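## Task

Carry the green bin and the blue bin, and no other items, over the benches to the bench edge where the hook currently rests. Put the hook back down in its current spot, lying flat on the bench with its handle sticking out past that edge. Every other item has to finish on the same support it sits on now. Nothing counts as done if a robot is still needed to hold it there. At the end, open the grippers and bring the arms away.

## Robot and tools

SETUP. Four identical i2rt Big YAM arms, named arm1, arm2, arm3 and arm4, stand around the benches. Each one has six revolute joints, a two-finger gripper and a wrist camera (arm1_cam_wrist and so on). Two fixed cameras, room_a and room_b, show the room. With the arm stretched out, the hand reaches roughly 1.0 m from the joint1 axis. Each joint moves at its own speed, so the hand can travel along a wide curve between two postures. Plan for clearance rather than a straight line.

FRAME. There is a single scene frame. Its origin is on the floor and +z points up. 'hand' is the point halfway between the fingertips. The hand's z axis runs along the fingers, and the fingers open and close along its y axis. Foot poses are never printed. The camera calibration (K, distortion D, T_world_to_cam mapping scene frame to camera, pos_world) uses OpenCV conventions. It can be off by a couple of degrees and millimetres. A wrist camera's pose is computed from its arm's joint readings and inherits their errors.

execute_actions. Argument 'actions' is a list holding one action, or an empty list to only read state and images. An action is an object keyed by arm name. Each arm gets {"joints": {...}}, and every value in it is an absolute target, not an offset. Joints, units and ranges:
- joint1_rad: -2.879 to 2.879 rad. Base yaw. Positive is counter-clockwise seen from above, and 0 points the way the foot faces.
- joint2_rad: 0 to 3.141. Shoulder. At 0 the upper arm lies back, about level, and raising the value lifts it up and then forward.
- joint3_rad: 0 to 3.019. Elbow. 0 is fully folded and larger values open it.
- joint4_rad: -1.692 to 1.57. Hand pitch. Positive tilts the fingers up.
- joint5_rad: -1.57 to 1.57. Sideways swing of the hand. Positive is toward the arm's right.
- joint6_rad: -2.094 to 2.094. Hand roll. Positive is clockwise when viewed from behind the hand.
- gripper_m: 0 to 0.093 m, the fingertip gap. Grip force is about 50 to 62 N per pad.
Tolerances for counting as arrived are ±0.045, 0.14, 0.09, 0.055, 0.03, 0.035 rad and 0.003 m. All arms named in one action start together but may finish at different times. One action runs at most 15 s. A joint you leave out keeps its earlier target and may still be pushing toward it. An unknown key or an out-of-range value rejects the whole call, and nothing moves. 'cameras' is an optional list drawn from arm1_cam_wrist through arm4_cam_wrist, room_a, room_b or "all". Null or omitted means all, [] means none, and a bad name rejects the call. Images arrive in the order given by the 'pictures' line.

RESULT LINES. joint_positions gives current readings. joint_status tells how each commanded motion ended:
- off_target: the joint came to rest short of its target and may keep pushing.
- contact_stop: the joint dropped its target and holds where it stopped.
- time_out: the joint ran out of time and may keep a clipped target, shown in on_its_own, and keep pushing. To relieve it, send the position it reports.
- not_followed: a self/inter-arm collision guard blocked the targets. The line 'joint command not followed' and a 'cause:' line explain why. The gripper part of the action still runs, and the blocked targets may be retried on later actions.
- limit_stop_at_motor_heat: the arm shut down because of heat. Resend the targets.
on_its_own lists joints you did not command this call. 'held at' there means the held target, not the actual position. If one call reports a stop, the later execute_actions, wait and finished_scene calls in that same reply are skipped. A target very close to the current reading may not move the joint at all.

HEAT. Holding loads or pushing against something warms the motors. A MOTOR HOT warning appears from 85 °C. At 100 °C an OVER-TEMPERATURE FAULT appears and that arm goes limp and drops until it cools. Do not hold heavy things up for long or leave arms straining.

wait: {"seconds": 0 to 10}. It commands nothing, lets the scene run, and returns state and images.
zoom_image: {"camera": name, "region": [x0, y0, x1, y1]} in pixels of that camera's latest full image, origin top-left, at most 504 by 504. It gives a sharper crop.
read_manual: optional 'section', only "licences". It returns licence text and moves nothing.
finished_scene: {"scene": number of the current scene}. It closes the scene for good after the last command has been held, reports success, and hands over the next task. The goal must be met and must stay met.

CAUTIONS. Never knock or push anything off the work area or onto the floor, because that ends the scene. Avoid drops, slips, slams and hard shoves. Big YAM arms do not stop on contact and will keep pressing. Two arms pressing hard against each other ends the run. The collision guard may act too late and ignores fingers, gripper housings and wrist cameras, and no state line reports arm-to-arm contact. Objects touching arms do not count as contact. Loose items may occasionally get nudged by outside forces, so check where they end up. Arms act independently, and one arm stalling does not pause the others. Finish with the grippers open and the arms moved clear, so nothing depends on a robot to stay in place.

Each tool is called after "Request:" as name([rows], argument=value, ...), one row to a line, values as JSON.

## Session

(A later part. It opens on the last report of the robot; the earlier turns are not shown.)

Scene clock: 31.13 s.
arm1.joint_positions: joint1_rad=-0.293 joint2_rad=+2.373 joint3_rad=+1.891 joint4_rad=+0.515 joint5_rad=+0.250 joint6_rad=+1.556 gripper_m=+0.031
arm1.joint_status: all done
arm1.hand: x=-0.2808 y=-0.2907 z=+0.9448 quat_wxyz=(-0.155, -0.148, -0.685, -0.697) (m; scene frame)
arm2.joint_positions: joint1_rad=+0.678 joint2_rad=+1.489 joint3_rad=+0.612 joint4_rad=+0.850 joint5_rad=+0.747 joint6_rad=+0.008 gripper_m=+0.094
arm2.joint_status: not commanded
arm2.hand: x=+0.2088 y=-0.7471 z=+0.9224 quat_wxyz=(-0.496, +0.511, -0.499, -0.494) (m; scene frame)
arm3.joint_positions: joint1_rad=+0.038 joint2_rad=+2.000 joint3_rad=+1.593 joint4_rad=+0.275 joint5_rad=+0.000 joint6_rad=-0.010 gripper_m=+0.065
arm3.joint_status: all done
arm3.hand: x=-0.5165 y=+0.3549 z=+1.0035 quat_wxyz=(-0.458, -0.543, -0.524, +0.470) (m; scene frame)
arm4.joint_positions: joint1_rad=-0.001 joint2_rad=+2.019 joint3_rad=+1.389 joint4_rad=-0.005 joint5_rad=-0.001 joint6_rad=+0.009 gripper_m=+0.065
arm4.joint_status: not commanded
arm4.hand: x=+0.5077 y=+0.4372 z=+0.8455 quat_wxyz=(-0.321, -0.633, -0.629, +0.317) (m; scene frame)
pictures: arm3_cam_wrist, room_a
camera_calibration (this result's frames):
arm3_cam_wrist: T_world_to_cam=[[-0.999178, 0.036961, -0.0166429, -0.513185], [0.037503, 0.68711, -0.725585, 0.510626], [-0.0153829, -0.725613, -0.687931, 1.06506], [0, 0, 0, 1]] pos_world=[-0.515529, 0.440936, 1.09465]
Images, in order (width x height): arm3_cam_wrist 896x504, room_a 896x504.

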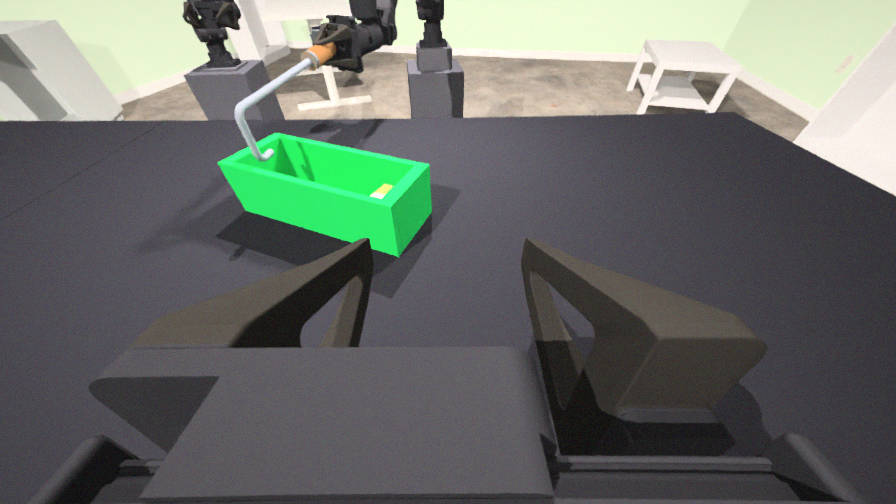

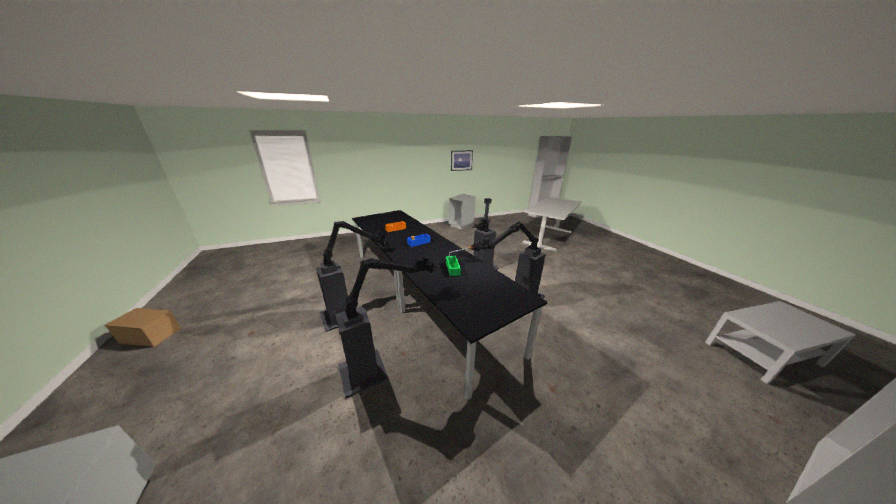

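Request:
execute_actions([
  {"arm1":{"joints":{"joint1_rad":-0.25}}},
], cameras=[])

Request:
execute_actions([
  {"arm1":{"joints":{"joint4_rad":0.42}}},
], cameras=["arm3_cam_wrist"])

Request:
execute_actions([
  {"arm1":{"joints":{"joint2_rad":2.25,"joint3_rad":1.68,"joint4_rad":0.56}}},
], cameras=[])

Request:
execute_actions([
  {"arm1":{"joints":{"joint2_rad":2.13,"joint3_rad":1.42,"joint4_rad":0.7}}},
], cameras=["arm3_cam_wrist"])

Scene clock: 32.27 s.
arm1.joint_positions: joint1_rad=-0.244 joint2_rad=+2.373 joint3_rad=+1.891 joint4_rad=+0.515 joint5_rad=+0.250 joint6_rad=+1.556 gripper_m=+0.031
arm1.joint_status: all done
arm1.hand: x=-0.3243 y=-0.2816 z=+0.9449 quat_wxyz=(-0.138, -0.132, -0.688, -0.700) (m; scene frame)
arm2.joint_positions: joint1_rad=+0.678 joint2_rad=+1.489 joint3_rad=+0.612 joint4_rad=+0.850 joint5_rad=+0.747 joint6_rad=+0.008 gripper_m=+0.094
arm2.joint_status: not commanded
arm2.hand: x=+0.2088 y=-0.7471 z=+0.9224 quat_wxyz=(-0.496, +0.511, -0.499, -0.494) (m; scene frame)
arm3.joint_positions: joint1_rad=+0.038 joint2_rad=+2.000 joint3_rad=+1.593 joint4_rad=+0.275 joint5_rad=+0.000 joint6_rad=-0.010 gripper_m=+0.065
arm3.joint_status: not commanded
arm3.hand: x=-0.5165 y=+0.3549 z=+1.0035 quat_wxyz=(-0.458, -0.543, -0.524, +0.470) (m; scene frame)
arm4.joint_positions: joint1_rad=-0.001 joint2_rad=+2.019 joint3_rad=+1.389 joint4_rad=-0.005 joint5_rad=-0.001 joint6_rad=+0.009 gripper_m=+0.065
arm4.joint_status: not commanded
arm4.hand: x=+0.5077 y=+0.4372 z=+0.8455 quat_wxyz=(-0.321, -0.633, -0.629, +0.317) (m; scene frame)
pictures: none
No camera images: the call's "cameras" was empty. Leave "cameras" out to get every camera's image.

Scene clock: 33.03 s.
arm1.joint_positions: joint1_rad=-0.245 joint2_rad=+2.373 joint3_rad=+1.893 joint4_rad=+0.393 joint5_rad=+0.250 joint6_rad=+1.556 gripper_m=+0.031
arm1.joint_status: all done
arm1.hand: x=-0.3242 y=-0.2824 z=+0.9169 quat_wxyz=(-0.141, -0.129, -0.729, -0.657) (m; scene frame)
arm2.joint_positions: joint1_rad=+0.678 joint2_rad=+1.489 joint3_rad=+0.612 joint4_rad=+0.850 joint5_rad=+0.747 joint6_rad=+0.008 gripper_m=+0.094
arm2.joint_status: not commanded
arm2.hand: x=+0.2088 y=-0.7471 z=+0.9224 quat_wxyz=(-0.496, +0.511, -0.499, -0.494) (m; scene frame)
arm3.joint_positions: joint1_rad=+0.038 joint2_rad=+2.000 joint3_rad=+1.593 joint4_rad=+0.275 joint5_rad=+0.000 joint6_rad=-0.010 gripper_m=+0.065
arm3.joint_status: not commanded
arm3.hand: x=-0.5165 y=+0.3549 z=+1.0035 quat_wxyz=(-0.458, -0.543, -0.524, +0.470) (m; scene frame)
arm4.joint_positions: joint1_rad=-0.001 joint2_rad=+2.019 joint3_rad=+1.389 joint4_rad=-0.005 joint5_rad=-0.001 joint6_rad=+0.009 gripper_m=+0.065
arm4.joint_status: not commanded
arm4.hand: x=+0.5077 y=+0.4372 z=+0.8455 quat_wxyz=(-0.321, -0.633, -0.629, +0.317) (m; scene frame)
pictures: arm3_cam_wrist
camera_calibration (this result's frames):
arm3_cam_wrist: T_world_to_cam=[[-0.999178, 0.036961, -0.0166429, -0.513185], [0.037503, 0.68711, -0.725585, 0.510626], [-0.0153829, -0.725613, -0.687931, 1.06506], [0, 0, 0, 1]] pos_world=[-0.515529, 0.440936, 1.09465]
Images, in order (width x height): arm3_cam_wrist 896x504.

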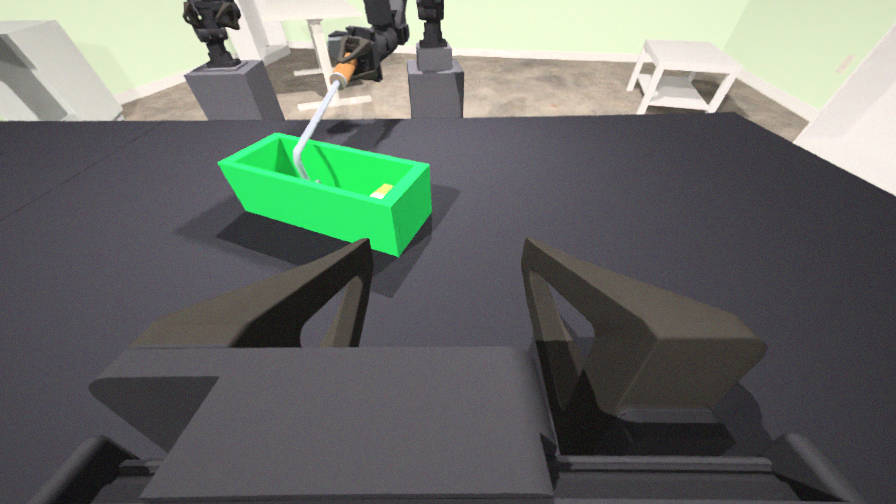

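Scene clock: 34.07 s.
arm1.joint_positions: joint1_rad=-0.245 joint2_rad=+2.298 joint3_rad=+1.676 joint4_rad=+0.541 joint5_rad=+0.250 joint6_rad=+1.570 gripper_m=+0.031
arm1.joint_status: all done
arm1.hand: x=-0.3301 y=-0.3276 z=+0.8960 quat_wxyz=(-0.136, -0.134, -0.726, -0.660) (m; scene frame)
arm2.joint_positions: joint1_rad=+0.678 joint2_rad=+1.489 joint3_rad=+0.612 joint4_rad=+0.850 joint5_rad=+0.747 joint6_rad=+0.008 gripper_m=+0.094
arm2.joint_status: not commanded
arm2.hand: x=+0.2088 y=-0.7471 z=+0.9224 quat_wxyz=(-0.496, +0.511, -0.499, -0.494) (m; scene frame)
arm3.joint_positions: joint1_rad=+0.038 joint2_rad=+2.000 joint3_rad=+1.593 joint4_rad=+0.275 joint5_rad=+0.000 joint6_rad=-0.010 gripper_m=+0.065
arm3.joint_status: not commanded
arm3.hand: x=-0.5165 y=+0.3549 z=+1.0035 quat_wxyz=(-0.458, -0.543, -0.524, +0.470) (m; scene frame)
arm4.joint_positions: joint1_rad=-0.001 joint2_rad=+2.019 joint3_rad=+1.389 joint4_rad=-0.005 joint5_rad=-0.001 joint6_rad=+0.009 gripper_m=+0.065
arm4.joint_status: not commanded
arm4.hand: x=+0.5077 y=+0.4372 z=+0.8455 quat_wxyz=(-0.321, -0.633, -0.629, +0.317) (m; scene frame)
pictures: none
No camera images: the call's "cameras" was empty. Leave "cameras" out to get every camera's image.

Scene clock: 35.00 s.
arm1.joint_positions: joint1_rad=-0.245 joint2_rad=+2.171 joint3_rad=+1.417 joint4_rad=+0.674 joint5_rad=+0.250 joint6_rad=+1.569 gripper_m=+0.031
arm1.joint_status: all done
arm1.hand: x=-0.3388 y=-0.3916 z=+0.8942 quat_wxyz=(-0.136, -0.134, -0.726, -0.660) (m; scene frame)
arm2.joint_positions: joint1_rad=+0.678 joint2_rad=+1.489 joint3_rad=+0.612 joint4_rad=+0.850 joint5_rad=+0.747 joint6_rad=+0.008 gripper_m=+0.094
arm2.joint_status: not commanded
arm2.hand: x=+0.2088 y=-0.7471 z=+0.9224 quat_wxyz=(-0.496, +0.511, -0.499, -0.494) (m; scene frame)
arm3.joint_positions: joint1_rad=+0.038 joint2_rad=+2.000 joint3_rad=+1.593 joint4_rad=+0.275 joint5_rad=+0.000 joint6_rad=-0.010 gripper_m=+0.065
arm3.joint_status: not commanded
arm3.hand: x=-0.5165 y=+0.3549 z=+1.0035 quat_wxyz=(-0.458, -0.543, -0.524, +0.470) (m; scene frame)
arm4.joint_positions: joint1_rad=-0.001 joint2_rad=+2.019 joint3_rad=+1.389 joint4_rad=-0.005 joint5_rad=-0.001 joint6_rad=+0.009 gripper_m=+0.065
arm4.joint_status: not commanded
arm4.hand: x=+0.5077 y=+0.4372 z=+0.8455 quat_wxyz=(-0.321, -0.633, -0.629, +0.317) (m; scene frame)
pictures: arm3_cam_wrist
camera_calibration (this result's frames):
arm3_cam_wrist: T_world_to_cam=[[-0.999178, 0.036961, -0.0166429, -0.513185], [0.037503, 0.68711, -0.725585, 0.510626], [-0.0153829, -0.725613, -0.687931, 1.06506], [0, 0, 0, 1]] pos_world=[-0.515529, 0.440936, 1.09465]
Images, in order (width x height): arm3_cam_wrist 896x504.

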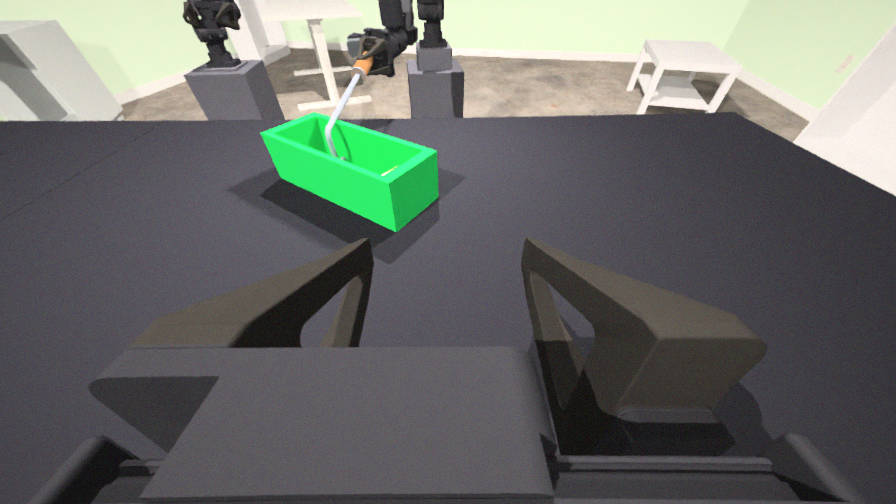

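Request:
execute_actions([
  {"arm1":{"joints":{"joint2_rad":2.01,"joint3_rad":1.16,"joint4_rad":0.83}}},
], cameras=[])

Request:
execute_actions([
  {"arm1":{"joints":{"joint2_rad":1.89,"joint3_rad":0.92,"joint4_rad":0.95}}},
], cameras=[])

Request:
execute_actions([
  {"arm1":{"joints":{"joint2_rad":1.77,"joint3_rad":0.68,"joint4_rad":1.07}}},
], cameras=["arm3_cam_wrist","room_a"])

Request:
zoom_image(camera="room_a", region=[430,210,550,300])

Scene clock: 36.27 s.
arm1.joint_positions: joint1_rad=-0.245 joint2_rad=+2.045 joint3_rad=+1.158 joint4_rad=+0.805 joint5_rad=+0.250 joint6_rad=+1.569 gripper_m=+0.031
arm1.joint_status: all done
arm1.hand: x=-0.3488 y=-0.4647 z=+0.8922 quat_wxyz=(-0.136, -0.134, -0.727, -0.660) (m; scene frame)
arm2.joint_positions: joint1_rad=+0.678 joint2_rad=+1.489 joint3_rad=+0.612 joint4_rad=+0.850 joint5_rad=+0.747 joint6_rad=+0.008 gripper_m=+0.094
arm2.joint_status: not commanded
arm2.hand: x=+0.2088 y=-0.7471 z=+0.9224 quat_wxyz=(-0.496, +0.511, -0.499, -0.494) (m; scene frame)
arm3.joint_positions: joint1_rad=+0.038 joint2_rad=+2.000 joint3_rad=+1.593 joint4_rad=+0.275 joint5_rad=+0.000 joint6_rad=-0.010 gripper_m=+0.065
arm3.joint_status: not commanded
arm3.hand: x=-0.5165 y=+0.3549 z=+1.0035 quat_wxyz=(-0.458, -0.543, -0.524, +0.470) (m; scene frame)
arm4.joint_positions: joint1_rad=-0.001 joint2_rad=+2.019 joint3_rad=+1.389 joint4_rad=-0.005 joint5_rad=-0.001 joint6_rad=+0.009 gripper_m=+0.065
arm4.joint_status: not commanded
arm4.hand: x=+0.5077 y=+0.4372 z=+0.8455 quat_wxyz=(-0.321, -0.633, -0.629, +0.317) (m; scene frame)
pictures: none
No camera images: the call's "cameras" was empty. Leave "cameras" out to get every camera's image.

Scene clock: 37.17 s.
arm1.joint_positions: joint1_rad=-0.245 joint2_rad=+1.922 joint3_rad=+0.916 joint4_rad=+0.921 joint5_rad=+0.250 joint6_rad=+1.569 gripper_m=+0.031
arm1.joint_status: all done
arm1.hand: x=-0.3591 y=-0.5403 z=+0.8919 quat_wxyz=(-0.136, -0.134, -0.728, -0.658) (m; scene frame)
arm2.joint_positions: joint1_rad=+0.678 joint2_rad=+1.489 joint3_rad=+0.612 joint4_rad=+0.850 joint5_rad=+0.747 joint6_rad=+0.008 gripper_m=+0.094
arm2.joint_status: not commanded
arm2.hand: x=+0.2088 y=-0.7471 z=+0.9224 quat_wxyz=(-0.496, +0.511, -0.499, -0.494) (m; scene frame)
arm3.joint_positions: joint1_rad=+0.038 joint2_rad=+2.000 joint3_rad=+1.593 joint4_rad=+0.275 joint5_rad=+0.000 joint6_rad=-0.010 gripper_m=+0.065
arm3.joint_status: not commanded
arm3.hand: x=-0.5165 y=+0.3549 z=+1.0035 quat_wxyz=(-0.458, -0.543, -0.524, +0.470) (m; scene frame)
arm4.joint_positions: joint1_rad=-0.001 joint2_rad=+2.019 joint3_rad=+1.389 joint4_rad=-0.005 joint5_rad=-0.001 joint6_rad=+0.009 gripper_m=+0.065
arm4.joint_status: not commanded
arm4.hand: x=+0.5077 y=+0.4372 z=+0.8455 quat_wxyz=(-0.321, -0.633, -0.629, +0.317) (m; scene frame)
pictures: none
No camera images: the call's "cameras" was empty. Leave "cameras" out to get every camera's image.

Scene clock: 38.07 s.
arm1.joint_positions: joint1_rad=-0.245 joint2_rad=+1.799 joint3_rad=+0.674 joint4_rad=+1.037 joint5_rad=+0.248 joint6_rad=+1.569 gripper_m=+0.031
arm1.joint_status: all done
arm1.hand: x=-0.3703 y=-0.6215 z=+0.8915 quat_wxyz=(-0.136, -0.133, -0.729, -0.657) (m; scene frame)
arm2.joint_positions: joint1_rad=+0.678 joint2_rad=+1.489 joint3_rad=+0.612 joint4_rad=+0.850 joint5_rad=+0.747 joint6_rad=+0.008 gripper_m=+0.094
arm2.joint_status: not commanded
arm2.hand: x=+0.2088 y=-0.7471 z=+0.9224 quat_wxyz=(-0.496, +0.511, -0.499, -0.494) (m; scene frame)
arm3.joint_positions: joint1_rad=+0.038 joint2_rad=+2.000 joint3_rad=+1.593 joint4_rad=+0.275 joint5_rad=+0.000 joint6_rad=-0.010 gripper_m=+0.065
arm3.joint_status: not commanded
arm3.hand: x=-0.5165 y=+0.3549 z=+1.0035 quat_wxyz=(-0.458, -0.543, -0.524, +0.470) (m; scene frame)
arm4.joint_positions: joint1_rad=-0.001 joint2_rad=+2.019 joint3_rad=+1.389 joint4_rad=-0.005 joint5_rad=-0.001 joint6_rad=+0.009 gripper_m=+0.065
arm4.joint_status: not commanded
arm4.hand: x=+0.5077 y=+0.4372 z=+0.8455 quat_wxyz=(-0.321, -0.633, -0.629, +0.317) (m; scene frame)
pictures: arm3_cam_wrist, room_a
camera_calibration (this result's frames):
arm3_cam_wrist: T_world_to_cam=[[-0.999178, 0.036961, -0.0166429, -0.513185], [0.037503, 0.68711, -0.725585, 0.510626], [-0.0153829, -0.725613, -0.687931, 1.06506], [0, 0, 0, 1]] pos_world=[-0.515529, 0.440936, 1.09465]
Images, in order (width x height): arm3_cam_wrist 896x504, room_a 896x504.

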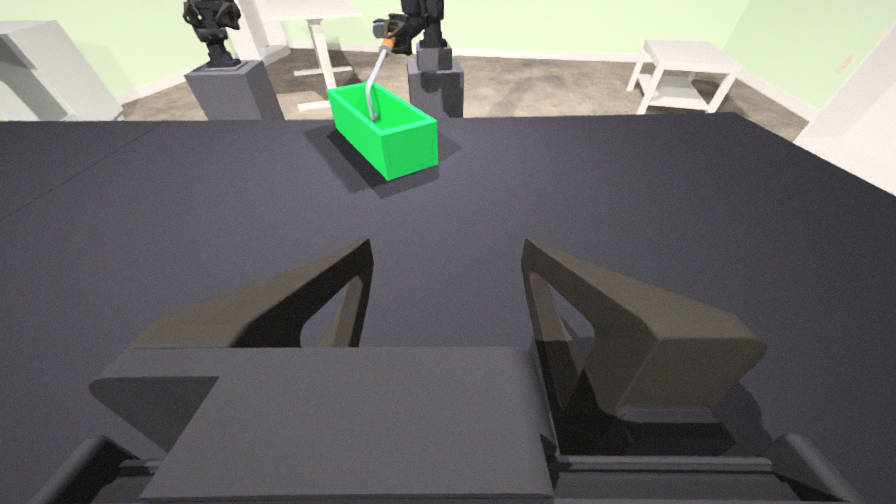

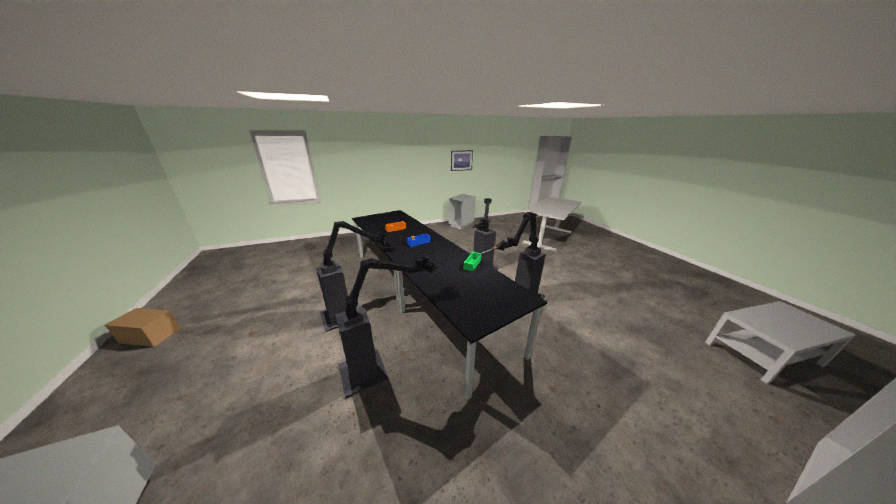

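Region (430, 210, 550, 300) of room_a's 896x504 image, scaled by 4.200, with more detail than that image has; it fills the top 378 rows of this view, and the rest is white.

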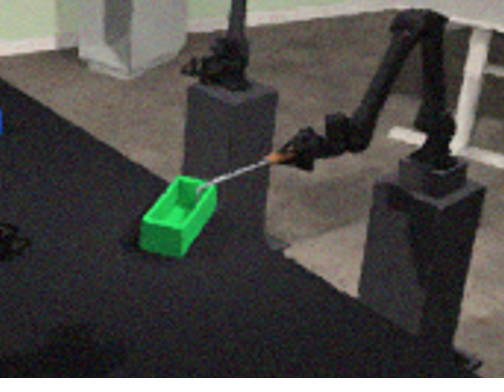

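Request:
execute_actions([
  {"arm1":{"joints":{"joint2_rad":1.68,"joint3_rad":0.51,"joint4_rad":1.15}}},
], cameras=[])

Request:
execute_actions([
  {"arm1":{"joints":{"joint1_rad":-0.29,"joint2_rad":1.77,"joint3_rad":0.68,"joint4_rad":1.09}}},
], cameras=[])

Request:
execute_actions([
  {"arm1":{"joints":{"joint2_rad":1.4}}},
], cameras=["arm1_cam_wrist","room_b"])

Request:
zoom_image(camera="room_b", region=[360,200,560,330])

Scene clock: 39.17 s.
arm1.joint_positions: joint1_rad=-0.245 joint2_rad=+1.706 joint3_rad=+0.501 joint4_rad=+1.113 joint5_rad=+0.248 joint6_rad=+1.569 gripper_m=+0.031
arm1.joint_status: all done
arm1.hand: x=-0.3786 y=-0.6826 z=+0.8919 quat_wxyz=(-0.136, -0.133, -0.730, -0.656) (m; scene frame)
arm2.joint_positions: joint1_rad=+0.678 joint2_rad=+1.489 joint3_rad=+0.612 joint4_rad=+0.850 joint5_rad=+0.747 joint6_rad=+0.008 gripper_m=+0.094
arm2.joint_status: not commanded
arm2.hand: x=+0.2088 y=-0.7471 z=+0.9224 quat_wxyz=(-0.496, +0.511, -0.499, -0.494) (m; scene frame)
arm3.joint_positions: joint1_rad=+0.038 joint2_rad=+2.000 joint3_rad=+1.593 joint4_rad=+0.275 joint5_rad=+0.000 joint6_rad=-0.010 gripper_m=+0.065
arm3.joint_status: not commanded
arm3.hand: x=-0.5165 y=+0.3549 z=+1.0035 quat_wxyz=(-0.458, -0.543, -0.524, +0.470) (m; scene frame)
arm4.joint_positions: joint1_rad=-0.001 joint2_rad=+2.019 joint3_rad=+1.389 joint4_rad=-0.005 joint5_rad=-0.001 joint6_rad=+0.009 gripper_m=+0.065
arm4.joint_status: not commanded
arm4.hand: x=+0.5077 y=+0.4372 z=+0.8455 quat_wxyz=(-0.321, -0.633, -0.629, +0.317) (m; scene frame)
pictures: none
No camera images: the call's "cameras" was empty. Leave "cameras" out to get every camera's image.

Scene clock: 40.00 s.
arm1.joint_positions: joint1_rad=-0.287 joint2_rad=+1.792 joint3_rad=+0.637 joint4_rad=+1.076 joint5_rad=+0.248 joint6_rad=+1.569 gripper_m=+0.031
arm1.joint_status: all done
arm1.hand: x=-0.3488 y=-0.6395 z=+0.8904 quat_wxyz=(-0.149, -0.148, -0.723, -0.658) (m; scene frame)
arm2.joint_positions: joint1_rad=+0.678 joint2_rad=+1.489 joint3_rad=+0.612 joint4_rad=+0.850 joint5_rad=+0.747 joint6_rad=+0.008 gripper_m=+0.094
arm2.joint_status: not commanded
arm2.hand: x=+0.2088 y=-0.7471 z=+0.9224 quat_wxyz=(-0.496, +0.511, -0.499, -0.494) (m; scene frame)
arm3.joint_positions: joint1_rad=+0.038 joint2_rad=+2.000 joint3_rad=+1.593 joint4_rad=+0.275 joint5_rad=+0.000 joint6_rad=-0.010 gripper_m=+0.065
arm3.joint_status: not commanded
arm3.hand: x=-0.5165 y=+0.3549 z=+1.0035 quat_wxyz=(-0.458, -0.543, -0.524, +0.470) (m; scene frame)
arm4.joint_positions: joint1_rad=-0.001 joint2_rad=+2.019 joint3_rad=+1.389 joint4_rad=-0.005 joint5_rad=-0.001 joint6_rad=+0.009 gripper_m=+0.065
arm4.joint_status: not commanded
arm4.hand: x=+0.5077 y=+0.4372 z=+0.8455 quat_wxyz=(-0.321, -0.633, -0.629, +0.317) (m; scene frame)
pictures: none
No camera images: the call's "cameras" was empty. Leave "cameras" out to get every camera's image.

Scene clock: 41.37 s.
arm1.joint_positions: joint1_rad=-0.287 joint2_rad=+1.430 joint3_rad=+0.637 joint4_rad=+1.057 joint5_rad=+0.248 joint6_rad=+1.559 gripper_m=+0.031
arm1.joint_status: all done
arm1.hand: x=-0.3528 y=-0.6657 z=+1.0794 quat_wxyz=(-0.148, -0.149, -0.598, -0.773) (m; scene frame)
arm2.joint_positions: joint1_rad=+0.678 joint2_rad=+1.489 joint3_rad=+0.612 joint4_rad=+0.850 joint5_rad=+0.747 joint6_rad=+0.008 gripper_m=+0.094
arm2.joint_status: not commanded
arm2.hand: x=+0.2088 y=-0.7471 z=+0.9224 quat_wxyz=(-0.496, +0.511, -0.499, -0.494) (m; scene frame)
arm3.joint_positions: joint1_rad=+0.038 joint2_rad=+2.000 joint3_rad=+1.593 joint4_rad=+0.275 joint5_rad=+0.000 joint6_rad=-0.010 gripper_m=+0.065
arm3.joint_status: not commanded
arm3.hand: x=-0.5165 y=+0.3549 z=+1.0035 quat_wxyz=(-0.458, -0.543, -0.524, +0.470) (m; scene frame)
arm4.joint_positions: joint1_rad=-0.001 joint2_rad=+2.019 joint3_rad=+1.389 joint4_rad=-0.005 joint5_rad=-0.001 joint6_rad=+0.009 gripper_m=+0.065
arm4.joint_status: not commanded
arm4.hand: x=+0.5077 y=+0.4372 z=+0.8455 quat_wxyz=(-0.321, -0.633, -0.629, +0.317) (m; scene frame)
pictures: arm1_cam_wrist, room_b
camera_calibration (this result's frames):
arm1_cam_wrist: T_world_to_cam=[[0.0404594, 0.239076, -0.970158, 1.21883], [-0.98091, -0.175331, -0.0841146, -0.363493], [-0.190208, 0.95504, 0.227418, 0.450179], [0, 0, 0, 1]] pos_world=[-0.320238, -0.785063, 1.0495]
Images, in order (width x height): arm1_cam_wrist 896x504, room_b 896x504.

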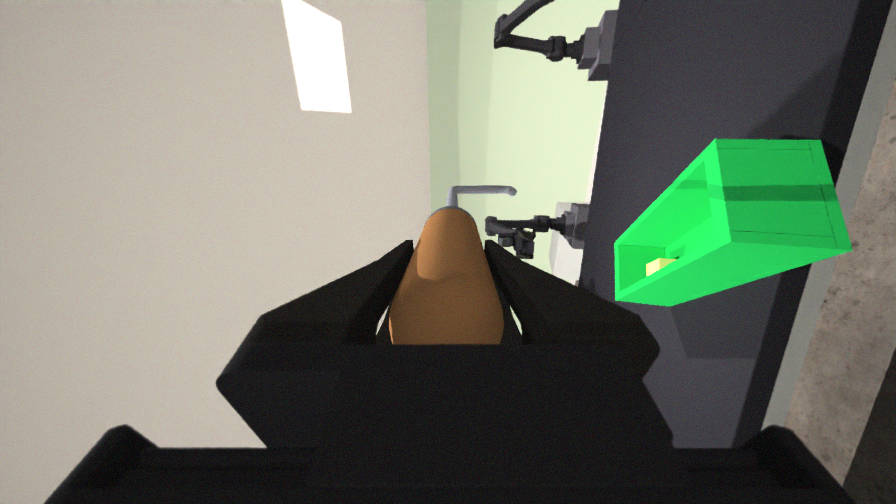

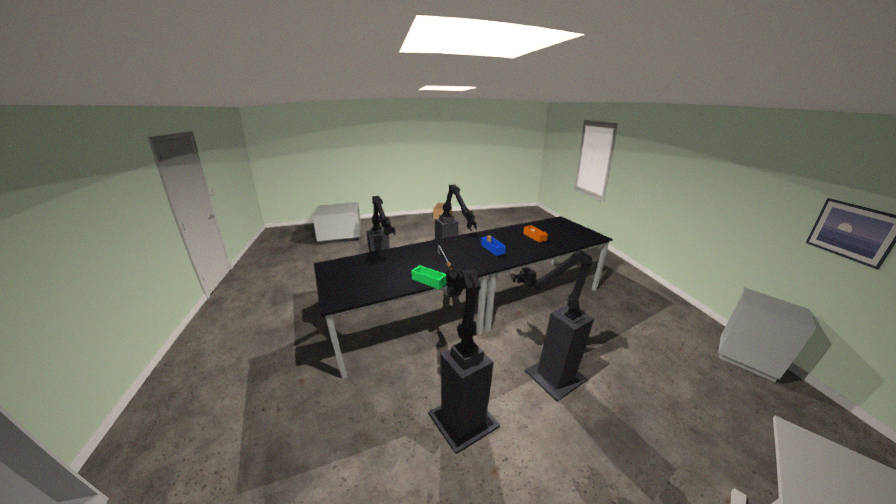

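Region (360, 200, 560, 330) of room_b's 896x504 image, scaled by 2.520, with more detail than that image has; it fills the top 328 rows of this view, and the rest is white.

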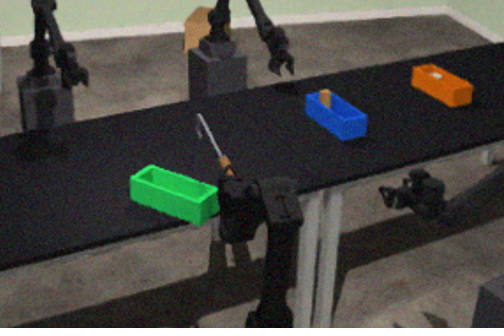

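Request:
execute_actions([
  {"arm1":{"joints":{"joint1_rad":-0.82,"joint2_rad":2.1,"joint3_rad":1.7,"joint4_rad":0.65,"joint5_rad":-0.72,"joint6_rad":0}},"arm2":{"joints":{"joint1_rad":0.1}}},
], cameras=[])

Request:
execute_actions([
  {"arm1":{"joints":{"joint2_rad":2.6,"joint3_rad":2.02,"joint4_rad":0.75}}},
], cameras=["arm1_cam_wrist"])

Scene clock: 43.83 s.
arm1.joint_positions: joint1_rad=-0.814 joint2_rad=+2.153 joint3_rad=+1.634 joint4_rad=+0.627 joint5_rad=-0.720 joint6_rad=+0.012 gripper_m=+0.031
arm1.joint_status: all done
arm1.hand: x=-0.0447 y=-0.4884 z=+1.0120 quat_wxyz=(-0.526, +0.499, -0.465, -0.508) (m; scene frame)
arm2.joint_positions: joint1_rad=+0.103 joint2_rad=+1.489 joint3_rad=+0.612 joint4_rad=+0.850 joint5_rad=+0.749 joint6_rad=+0.007 gripper_m=+0.094
arm2.joint_status: all done
arm2.hand: x=+0.4937 y=-0.6774 z=+0.9235 quat_wxyz=(-0.617, +0.347, -0.623, -0.333) (m; scene frame)
arm3.joint_positions: joint1_rad=+0.038 joint2_rad=+2.000 joint3_rad=+1.593 joint4_rad=+0.275 joint5_rad=+0.000 joint6_rad=-0.010 gripper_m=+0.065
arm3.joint_status: not commanded
arm3.hand: x=-0.5165 y=+0.3549 z=+1.0035 quat_wxyz=(-0.458, -0.543, -0.524, +0.470) (m; scene frame)
arm4.joint_positions: joint1_rad=-0.001 joint2_rad=+2.019 joint3_rad=+1.389 joint4_rad=-0.005 joint5_rad=-0.001 joint6_rad=+0.009 gripper_m=+0.065
arm4.joint_status: not commanded
arm4.hand: x=+0.5077 y=+0.4372 z=+0.8455 quat_wxyz=(-0.321, -0.633, -0.629, +0.317) (m; scene frame)
pictures: none
No camera images: the call's "cameras" was empty. Leave "cameras" out to get every camera's image.

Scene clock: 45.33 s.
arm1.joint_positions: joint1_rad=-0.818 joint2_rad=+2.644 joint3_rad=+1.967 joint4_rad=+0.740 joint5_rad=-0.718 joint6_rad=+0.005 gripper_m=+0.031
arm1.joint_status: all done
arm1.hand: x=+0.0009 y=-0.4419 z=+0.7943 quat_wxyz=(-0.514, +0.501, -0.481, -0.504) (m; scene frame)
arm2.joint_positions: joint1_rad=+0.103 joint2_rad=+1.489 joint3_rad=+0.612 joint4_rad=+0.850 joint5_rad=+0.749 joint6_rad=+0.007 gripper_m=+0.094
arm2.joint_status: not commanded
arm2.hand: x=+0.4937 y=-0.6774 z=+0.9235 quat_wxyz=(-0.617, +0.347, -0.623, -0.333) (m; scene frame)
arm3.joint_positions: joint1_rad=+0.038 joint2_rad=+2.000 joint3_rad=+1.593 joint4_rad=+0.275 joint5_rad=+0.000 joint6_rad=-0.010 gripper_m=+0.065
arm3.joint_status: not commanded
arm3.hand: x=-0.5165 y=+0.3549 z=+1.0035 quat_wxyz=(-0.458, -0.543, -0.524, +0.470) (m; scene frame)
arm4.joint_positions: joint1_rad=-0.001 joint2_rad=+2.019 joint3_rad=+1.389 joint4_rad=-0.005 joint5_rad=-0.001 joint6_rad=+0.009 gripper_m=+0.065
arm4.joint_status: not commanded
arm4.hand: x=+0.5077 y=+0.4372 z=+0.8455 quat_wxyz=(-0.321, -0.633, -0.629, +0.317) (m; scene frame)
pictures: arm1_cam_wrist
camera_calibration (this result's frames):
arm1_cam_wrist: T_world_to_cam=[[0.99976, 0.00524716, 0.0212794, -0.0172403], [0.0206987, -0.545224, -0.838035, 0.433177], [0.00720473, 0.838274, -0.545201, 0.930411], [0, 0, 0, 1]] pos_world=[0.00156654, -0.543671, 0.870646]
Images, in order (width x height): arm1_cam_wrist 896x504.

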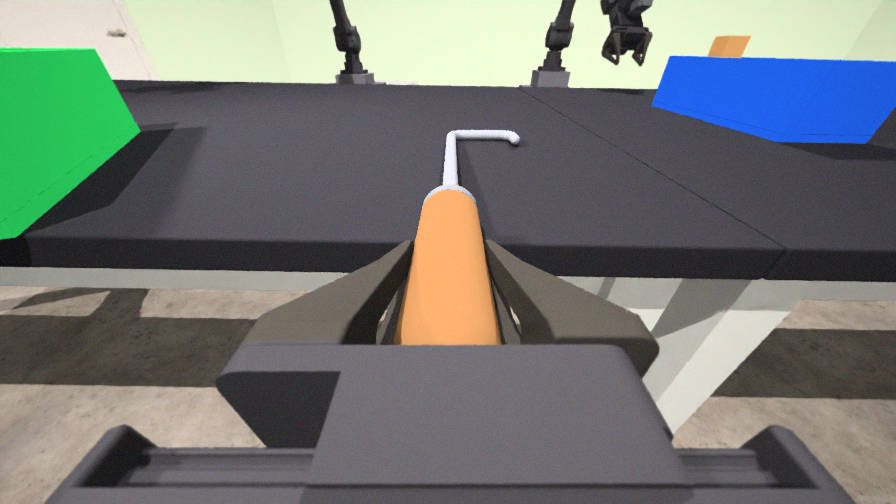

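Request:
execute_actions([
  {"arm1":{"joints":{"gripper_m":0.09}}},
], cameras=[])

Request:
execute_actions([
  {"arm1":{"joints":{"joint1_rad":-0.935,"joint2_rad":2.43,"joint3_rad":1.55,"joint4_rad":0.87,"joint5_rad":-0.83}}},
], cameras=[])

Request:
execute_actions([
  {"arm1":{"joints":{"joint2_rad":2.08,"joint3_rad":0.8,"joint4_rad":1.3}}},
], cameras=[])

Request:
execute_actions([
  {"arm1":{"joints":{"joint1_rad":-0.3,"joint5_rad":0,"gripper_m":0.05}},"arm2":{"joints":{"joint1_rad":0.7,"joint2_rad":2.3,"joint3_rad":1.48}}},
], cameras=["arm1_cam_wrist","arm2_cam_wrist"])

Scene clock: 46.43 s.
arm1.joint_positions: joint1_rad=-0.818 joint2_rad=+2.635 joint3_rad=+1.972 joint4_rad=+0.740 joint5_rad=-0.718 joint6_rad=+0.005 gripper_m=+0.090
arm1.joint_status: all done
arm1.hand: x=+0.0022 y=-0.4403 z=+0.8045 quat_wxyz=(-0.518, +0.501, -0.476, -0.504) (m; scene frame)
arm2.joint_positions: joint1_rad=+0.103 joint2_rad=+1.489 joint3_rad=+0.612 joint4_rad=+0.850 joint5_rad=+0.749 joint6_rad=+0.007 gripper_m=+0.094
arm2.joint_status: not commanded
arm2.hand: x=+0.4937 y=-0.6774 z=+0.9235 quat_wxyz=(-0.617, +0.347, -0.623, -0.333) (m; scene frame)
arm3.joint_positions: joint1_rad=+0.038 joint2_rad=+2.000 joint3_rad=+1.593 joint4_rad=+0.275 joint5_rad=+0.000 joint6_rad=-0.010 gripper_m=+0.065
arm3.joint_status: not commanded
arm3.hand: x=-0.5165 y=+0.3549 z=+1.0035 quat_wxyz=(-0.458, -0.543, -0.524, +0.470) (m; scene frame)
arm4.joint_positions: joint1_rad=-0.001 joint2_rad=+2.019 joint3_rad=+1.389 joint4_rad=-0.005 joint5_rad=-0.001 joint6_rad=+0.009 gripper_m=+0.065
arm4.joint_status: not commanded
arm4.hand: x=+0.5077 y=+0.4372 z=+0.8455 quat_wxyz=(-0.321, -0.633, -0.629, +0.317) (m; scene frame)
pictures: none
No camera images: the call's "cameras" was empty. Leave "cameras" out to get every camera's image.

Scene clock: 47.83 s.
arm1.joint_positions: joint1_rad=-0.932 joint2_rad=+2.446 joint3_rad=+1.539 joint4_rad=+0.859 joint5_rad=-0.827 joint6_rad=+0.005 gripper_m=+0.090
arm1.joint_status: all done
arm1.hand: x=-0.0042 y=-0.5651 z=+0.7822 quat_wxyz=(-0.476, +0.501, -0.521, -0.501) (m; scene frame)
arm2.joint_positions: joint1_rad=+0.103 joint2_rad=+1.489 joint3_rad=+0.612 joint4_rad=+0.850 joint5_rad=+0.749 joint6_rad=+0.007 gripper_m=+0.094
arm2.joint_status: not commanded
arm2.hand: x=+0.4937 y=-0.6774 z=+0.9235 quat_wxyz=(-0.617, +0.347, -0.623, -0.333) (m; scene frame)
arm3.joint_positions: joint1_rad=+0.038 joint2_rad=+2.000 joint3_rad=+1.593 joint4_rad=+0.275 joint5_rad=+0.000 joint6_rad=-0.010 gripper_m=+0.065
arm3.joint_status: not commanded
arm3.hand: x=-0.5165 y=+0.3549 z=+1.0035 quat_wxyz=(-0.458, -0.543, -0.524, +0.470) (m; scene frame)
arm4.joint_positions: joint1_rad=-0.001 joint2_rad=+2.019 joint3_rad=+1.389 joint4_rad=-0.005 joint5_rad=-0.001 joint6_rad=+0.009 gripper_m=+0.065
arm4.joint_status: not commanded
arm4.hand: x=+0.5077 y=+0.4372 z=+0.8455 quat_wxyz=(-0.321, -0.633, -0.629, +0.317) (m; scene frame)
pictures: none
No camera images: the call's "cameras" was empty. Leave "cameras" out to get every camera's image.

Scene clock: 49.40 s.
arm1.joint_positions: joint1_rad=-0.932 joint2_rad=+2.092 joint3_rad=+0.791 joint4_rad=+1.284 joint5_rad=-0.827 joint6_rad=+0.005 gripper_m=+0.090
arm1.joint_status: all done
arm1.hand: x=-0.1653 y=-0.7145 z=+0.8272 quat_wxyz=(-0.487, +0.502, -0.510, -0.501) (m; scene frame)
arm2.joint_positions: joint1_rad=+0.103 joint2_rad=+1.489 joint3_rad=+0.612 joint4_rad=+0.850 joint5_rad=+0.749 joint6_rad=+0.007 gripper_m=+0.094
arm2.joint_status: not commanded
arm2.hand: x=+0.4937 y=-0.6774 z=+0.9235 quat_wxyz=(-0.617, +0.347, -0.623, -0.333) (m; scene frame)
arm3.joint_positions: joint1_rad=+0.038 joint2_rad=+2.000 joint3_rad=+1.593 joint4_rad=+0.275 joint5_rad=+0.000 joint6_rad=-0.010 gripper_m=+0.065
arm3.joint_status: not commanded
arm3.hand: x=-0.5165 y=+0.3549 z=+1.0035 quat_wxyz=(-0.458, -0.543, -0.524, +0.470) (m; scene frame)
arm4.joint_positions: joint1_rad=-0.001 joint2_rad=+2.019 joint3_rad=+1.389 joint4_rad=-0.005 joint5_rad=-0.001 joint6_rad=+0.009 gripper_m=+0.065
arm4.joint_status: not commanded
arm4.hand: x=+0.5077 y=+0.4372 z=+0.8455 quat_wxyz=(-0.321, -0.633, -0.629, +0.317) (m; scene frame)
pictures: none
No camera images: the call's "cameras" was empty. Leave "cameras" out to get every camera's image.

Scene clock: 50.97 s.
arm1.joint_positions: joint1_rad=-0.294 joint2_rad=+2.092 joint3_rad=+0.791 joint4_rad=+1.284 joint5_rad=-0.004 joint6_rad=+0.005 gripper_m=+0.050
arm1.joint_status: all done
arm1.hand: x=-0.3782 y=-0.5825 z=+0.8258 quat_wxyz=(-0.533, +0.458, -0.553, -0.448) (m; scene frame)
arm2.joint_positions: joint1_rad=+0.706 joint2_rad=+2.295 joint3_rad=+1.436 joint4_rad=+0.854 joint5_rad=+0.749 joint6_rad=+0.007 gripper_m=+0.094
arm2.joint_status: all done
arm2.hand: x=+0.0065 y=-0.5631 z=+0.7864 quat_wxyz=(-0.490, +0.510, -0.492, -0.508) (m; scene frame)
arm3.joint_positions: joint1_rad=+0.038 joint2_rad=+2.000 joint3_rad=+1.593 joint4_rad=+0.275 joint5_rad=+0.000 joint6_rad=-0.010 gripper_m=+0.065
arm3.joint_status: not commanded
arm3.hand: x=-0.5165 y=+0.3549 z=+1.0035 quat_wxyz=(-0.458, -0.543, -0.524, +0.470) (m; scene frame)
arm4.joint_positions: joint1_rad=-0.001 joint2_rad=+2.019 joint3_rad=+1.389 joint4_rad=-0.005 joint5_rad=-0.001 joint6_rad=+0.009 gripper_m=+0.065
arm4.joint_status: not commanded
arm4.hand: x=+0.5077 y=+0.4372 z=+0.8455 quat_wxyz=(-0.321, -0.633, -0.629, +0.317) (m; scene frame)
pictures: arm1_cam_wrist, arm2_cam_wrist
camera_calibration (this result's frames):
arm1_cam_wrist: T_world_to_cam=[[0.9827, -0.184434, -0.0168746, 0.276313], [-0.123752, -0.586112, -0.800723, 0.281552], [0.13779, 0.788959, -0.598796, 1.13314], [0, 0, 0, 1]] pos_world=[-0.392826, -0.678017, 0.908626]
arm2_cam_wrist: T_world_to_cam=[[0.998924, 0.0456751, -0.008101, 0.0242536], [0.0204469, -0.590296, -0.806928, 0.302343], [-0.0416385, 0.805894, -0.590594, 1.03935], [0, 0, 0, 1]] pos_world=[0.0128676, -0.660243, 0.858001]
Images, in order (width x height): arm1_cam_wrist 896x504, arm2_cam_wrist 896x504.

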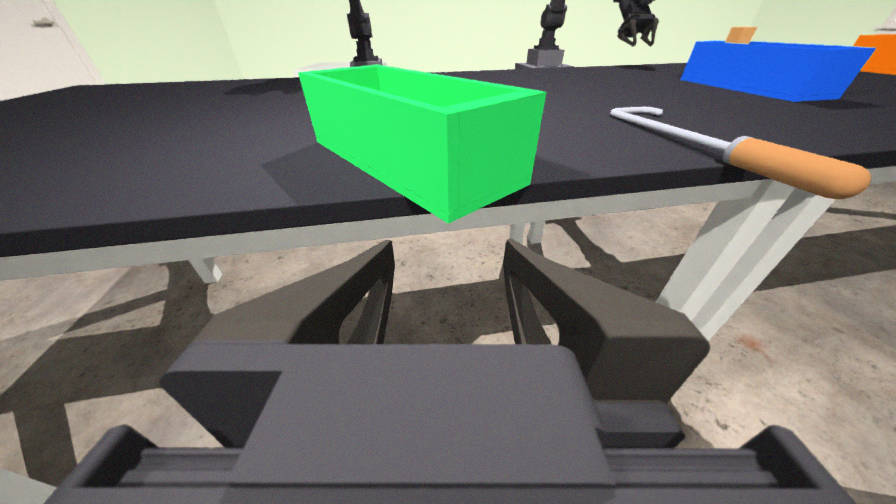

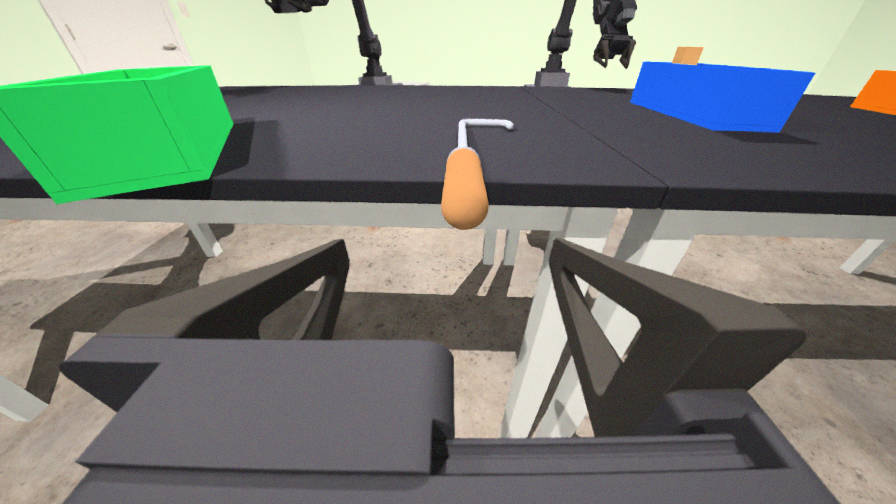

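Request:
execute_actions([
  {"arm1":{"joints":{"joint2_rad":2.2,"joint3_rad":1.15,"joint4_rad":1.08,"gripper_m":0.01}},"arm2":{"joints":{"joint1_rad":0.6,"joint2_rad":2.46,"joint3_rad":1.82,"joint4_rad":0.68,"joint5_rad":0.65}}},
], cameras=["arm2_cam_wrist"])

Request:
execute_actions([
  {"arm1":{"joints":{"joint2_rad":2.29,"joint3_rad":1.41,"joint4_rad":0.95}},"arm2":{"joints":{"gripper_m":0}}},
], cameras=["arm1_cam_wrist","arm2_cam_wrist"])

Scene clock: 52.43 s.
arm1.joint_positions: joint1_rad=-0.294 joint2_rad=+2.216 joint3_rad=+1.129 joint4_rad=+1.089 joint5_rad=-0.004 joint6_rad=+0.005 gripper_m=+0.010
arm1.joint_status: all done
arm1.hand: x=-0.3580 y=-0.4742 z=+0.8262 quat_wxyz=(-0.538, +0.453, -0.548, -0.453) (m; scene frame)
arm2.joint_positions: joint1_rad=+0.591 joint2_rad=+2.448 joint3_rad=+1.775 joint4_rad=+0.692 joint5_rad=+0.653 joint6_rad=+0.007 gripper_m=+0.094
arm2.joint_status: all done
arm2.hand: x=+0.0143 y=-0.4494 z=+0.7939 quat_wxyz=(-0.496, +0.497, -0.495, -0.512) (m; scene frame)
arm3.joint_positions: joint1_rad=+0.038 joint2_rad=+2.000 joint3_rad=+1.593 joint4_rad=+0.275 joint5_rad=+0.000 joint6_rad=-0.010 gripper_m=+0.065
arm3.joint_status: not commanded
arm3.hand: x=-0.5165 y=+0.3549 z=+1.0035 quat_wxyz=(-0.458, -0.543, -0.524, +0.470) (m; scene frame)
arm4.joint_positions: joint1_rad=-0.001 joint2_rad=+2.019 joint3_rad=+1.389 joint4_rad=-0.005 joint5_rad=-0.001 joint6_rad=+0.009 gripper_m=+0.065
arm4.joint_status: not commanded
arm4.hand: x=+0.5077 y=+0.4372 z=+0.8455 quat_wxyz=(-0.321, -0.633, -0.629, +0.317) (m; scene frame)
pictures: arm2_cam_wrist
camera_calibration (this result's frames):
arm2_cam_wrist: T_world_to_cam=[[0.999369, 0.027362, -0.0226466, 0.0147065], [-0.00276639, -0.575705, -0.817653, 0.390735], [-0.0354104, 0.817199, -0.575266, 0.945241], [0, 0, 0, 1]] pos_world=[0.019855, -0.547905, 0.863584]
Images, in order (width x height): arm2_cam_wrist 896x504.

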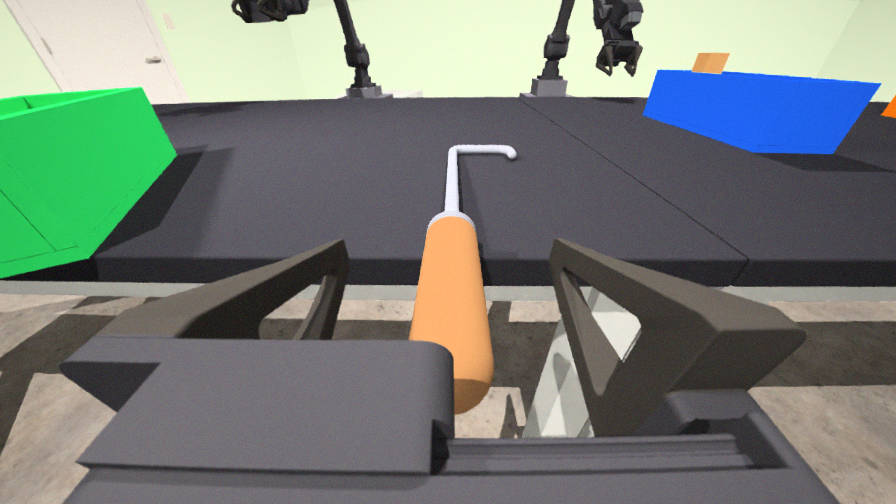

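Scene clock: 53.40 s.
arm1.joint_positions: joint1_rad=-0.295 joint2_rad=+2.299 joint3_rad=+1.376 joint4_rad=+0.957 joint5_rad=-0.001 joint6_rad=+0.005 gripper_m=+0.010
arm1.joint_status: all done
arm1.hand: x=-0.3435 y=-0.4018 z=+0.8426 quat_wxyz=(-0.548, +0.445, -0.540, -0.459) (m; scene frame)
arm2.joint_positions: joint1_rad=+0.591 joint2_rad=+2.448 joint3_rad=+1.775 joint4_rad=+0.692 joint5_rad=+0.653 joint6_rad=+0.006 gripper_m=+0.028
arm2.joint_status: gripper_m off_target (ended at +0.028, target +0.000)
arm2.hand: x=+0.0143 y=-0.4494 z=+0.7939 quat_wxyz=(-0.496, +0.497, -0.495, -0.512) (m; scene frame)
arm3.joint_positions: joint1_rad=+0.038 joint2_rad=+2.000 joint3_rad=+1.593 joint4_rad=+0.275 joint5_rad=+0.000 joint6_rad=-0.010 gripper_m=+0.065
arm3.joint_status: not commanded
arm3.hand: x=-0.5165 y=+0.3549 z=+1.0035 quat_wxyz=(-0.458, -0.543, -0.524, +0.470) (m; scene frame)
arm4.joint_positions: joint1_rad=-0.001 joint2_rad=+2.019 joint3_rad=+1.389 joint4_rad=-0.005 joint5_rad=-0.001 joint6_rad=+0.009 gripper_m=+0.065
arm4.joint_status: not commanded
arm4.hand: x=+0.5077 y=+0.4372 z=+0.8455 quat_wxyz=(-0.321, -0.633, -0.629, +0.317) (m; scene frame)
pictures: arm1_cam_wrist, arm2_cam_wrist
camera_calibration (this result's frames):
arm1_cam_wrist: T_world_to_cam=[[0.982261, -0.186746, -0.0169866, 0.27488], [-0.117924, -0.544744, -0.83027, 0.448677], [0.145796, 0.817545, -0.557102, 0.974909], [0, 0, 0, 1]] pos_world=[-0.359232, -0.501286, 0.920316]
arm2_cam_wrist: T_world_to_cam=[[0.999378, 0.0273561, -0.0222653, 0.0144011], [-0.00245803, -0.5757, -0.817657, 0.390737], [-0.0351861, 0.817203, -0.575275, 0.945246], [0, 0, 0, 1]] pos_world=[0.0198278, -0.547905, 0.863585]
Images, in order (width x height): arm1_cam_wrist 896x504, arm2_cam_wrist 896x504.

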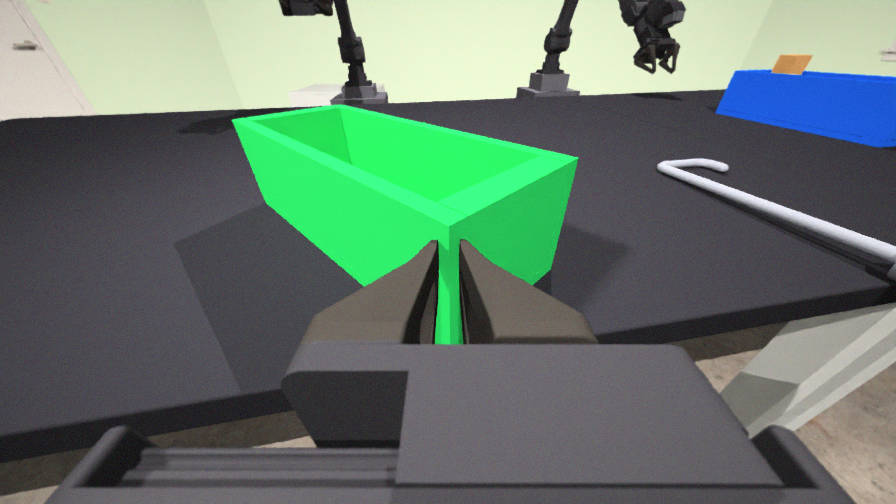

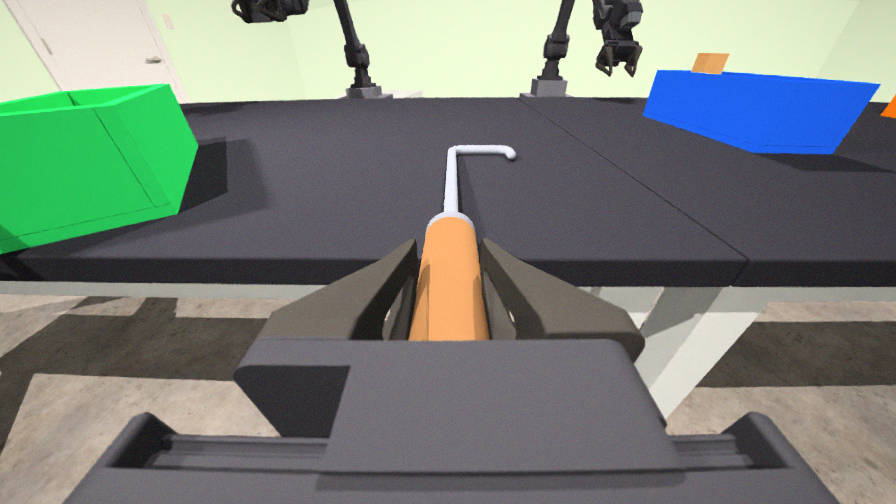

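Request:
execute_actions([
  {"arm1":{"joints":{"joint2_rad":1.9,"joint3_rad":0.6,"joint4_rad":1.3,"gripper_m":0.09}},"arm2":{"joints":{"joint2_rad":1.95,"joint3_rad":1.6}},"arm4":{"joints":{"joint3_rad":1.6,"joint4_rad":0.3}}},
], cameras=[])

Request:
execute_actions([
  {"arm2":{"joints":{"joint1_rad":-0.115,"joint5_rad":0,"joint6_rad":1.57}}},
], cameras=[])

Request:
execute_actions([
  {"arm2":{"joints":{"joint2_rad":2.1,"joint3_rad":1.7,"joint4_rad":0.55}}},
], cameras=["arm4_cam_wrist","room_a"])

Request:
zoom_image(camera="room_a", region=[380,190,500,270])

Scene clock: 55.47 s.
arm1.joint_positions: joint1_rad=-0.295 joint2_rad=+1.910 joint3_rad=+0.592 joint4_rad=+1.292 joint5_rad=-0.001 joint6_rad=+0.005 gripper_m=+0.090
arm1.joint_status: all done
arm1.hand: x=-0.3888 y=-0.6451 z=+0.8625 quat_wxyz=(-0.531, +0.459, -0.556, -0.445) (m; scene frame)
arm2.joint_positions: joint1_rad=+0.594 joint2_rad=+1.980 joint3_rad=+1.584 joint4_rad=+0.665 joint5_rad=+0.650 joint6_rad=+0.000 gripper_m=+0.028
arm2.joint_status: all done
arm2.hand: x=+0.0576 y=-0.5097 z=+1.0674 quat_wxyz=(-0.503, +0.408, -0.477, -0.595) (m; scene frame)
arm3.joint_positions: joint1_rad=+0.038 joint2_rad=+2.000 joint3_rad=+1.593 joint4_rad=+0.275 joint5_rad=+0.000 joint6_rad=-0.010 gripper_m=+0.065
arm3.joint_status: not commanded
arm3.hand: x=-0.5165 y=+0.3549 z=+1.0035 quat_wxyz=(-0.458, -0.543, -0.524, +0.470) (m; scene frame)
arm4.joint_positions: joint1_rad=-0.001 joint2_rad=+2.011 joint3_rad=+1.563 joint4_rad=+0.284 joint5_rad=-0.001 joint6_rad=+0.009 gripper_m=+0.065
arm4.joint_status: all done
arm4.hand: x=+0.5079 y=+0.3594 z=+1.0127 quat_wxyz=(-0.460, -0.541, -0.538, +0.455) (m; scene frame)
pictures: none
No camera images: the call's "cameras" was empty. Leave "cameras" out to get every camera's image.

Scene clock: 58.93 s.
arm1.joint_positions: joint1_rad=-0.295 joint2_rad=+1.910 joint3_rad=+0.592 joint4_rad=+1.292 joint5_rad=-0.001 joint6_rad=+0.005 gripper_m=+0.090
arm1.joint_status: not commanded
arm1.hand: x=-0.3888 y=-0.6451 z=+0.8625 quat_wxyz=(-0.531, +0.459, -0.556, -0.445) (m; scene frame)
arm2.joint_positions: joint1_rad=-0.105 joint2_rad=+1.980 joint3_rad=+1.584 joint4_rad=+0.665 joint5_rad=-0.006 joint6_rad=+1.497 gripper_m=+0.028
arm2.joint_status: joint6_rad time_out (moved +1.497 of +1.570); the others done
arm2.on_its_own: joint6_rad reads +1.497 and still pushes toward +1.570 since a time_out
arm2.hand: x=+0.4897 y=-0.3691 z=+1.0785 quat_wxyz=(-0.039, +0.018, -0.605, -0.795) (m; scene frame)
arm3.joint_positions: joint1_rad=+0.038 joint2_rad=+2.000 joint3_rad=+1.593 joint4_rad=+0.275 joint5_rad=+0.000 joint6_rad=-0.010 gripper_m=+0.065
arm3.joint_status: not commanded
arm3.hand: x=-0.5165 y=+0.3549 z=+1.0035 quat_wxyz=(-0.458, -0.543, -0.524, +0.470) (m; scene frame)
arm4.joint_positions: joint1_rad=-0.001 joint2_rad=+2.011 joint3_rad=+1.563 joint4_rad=+0.284 joint5_rad=-0.001 joint6_rad=+0.009 gripper_m=+0.065
arm4.joint_status: not commanded
arm4.hand: x=+0.5079 y=+0.3594 z=+1.0127 quat_wxyz=(-0.460, -0.541, -0.538, +0.455) (m; scene frame)
pictures: none
No camera images: the call's "cameras" was empty. Leave "cameras" out to get every camera's image.

not run: a stop came earlier in this reply.

This scene's latest camera images include none from room_a. They are from: arm1_cam_wrist, arm2_cam_wrist. Call execute_actions without "cameras", or with room_a in "cameras", to get its image.


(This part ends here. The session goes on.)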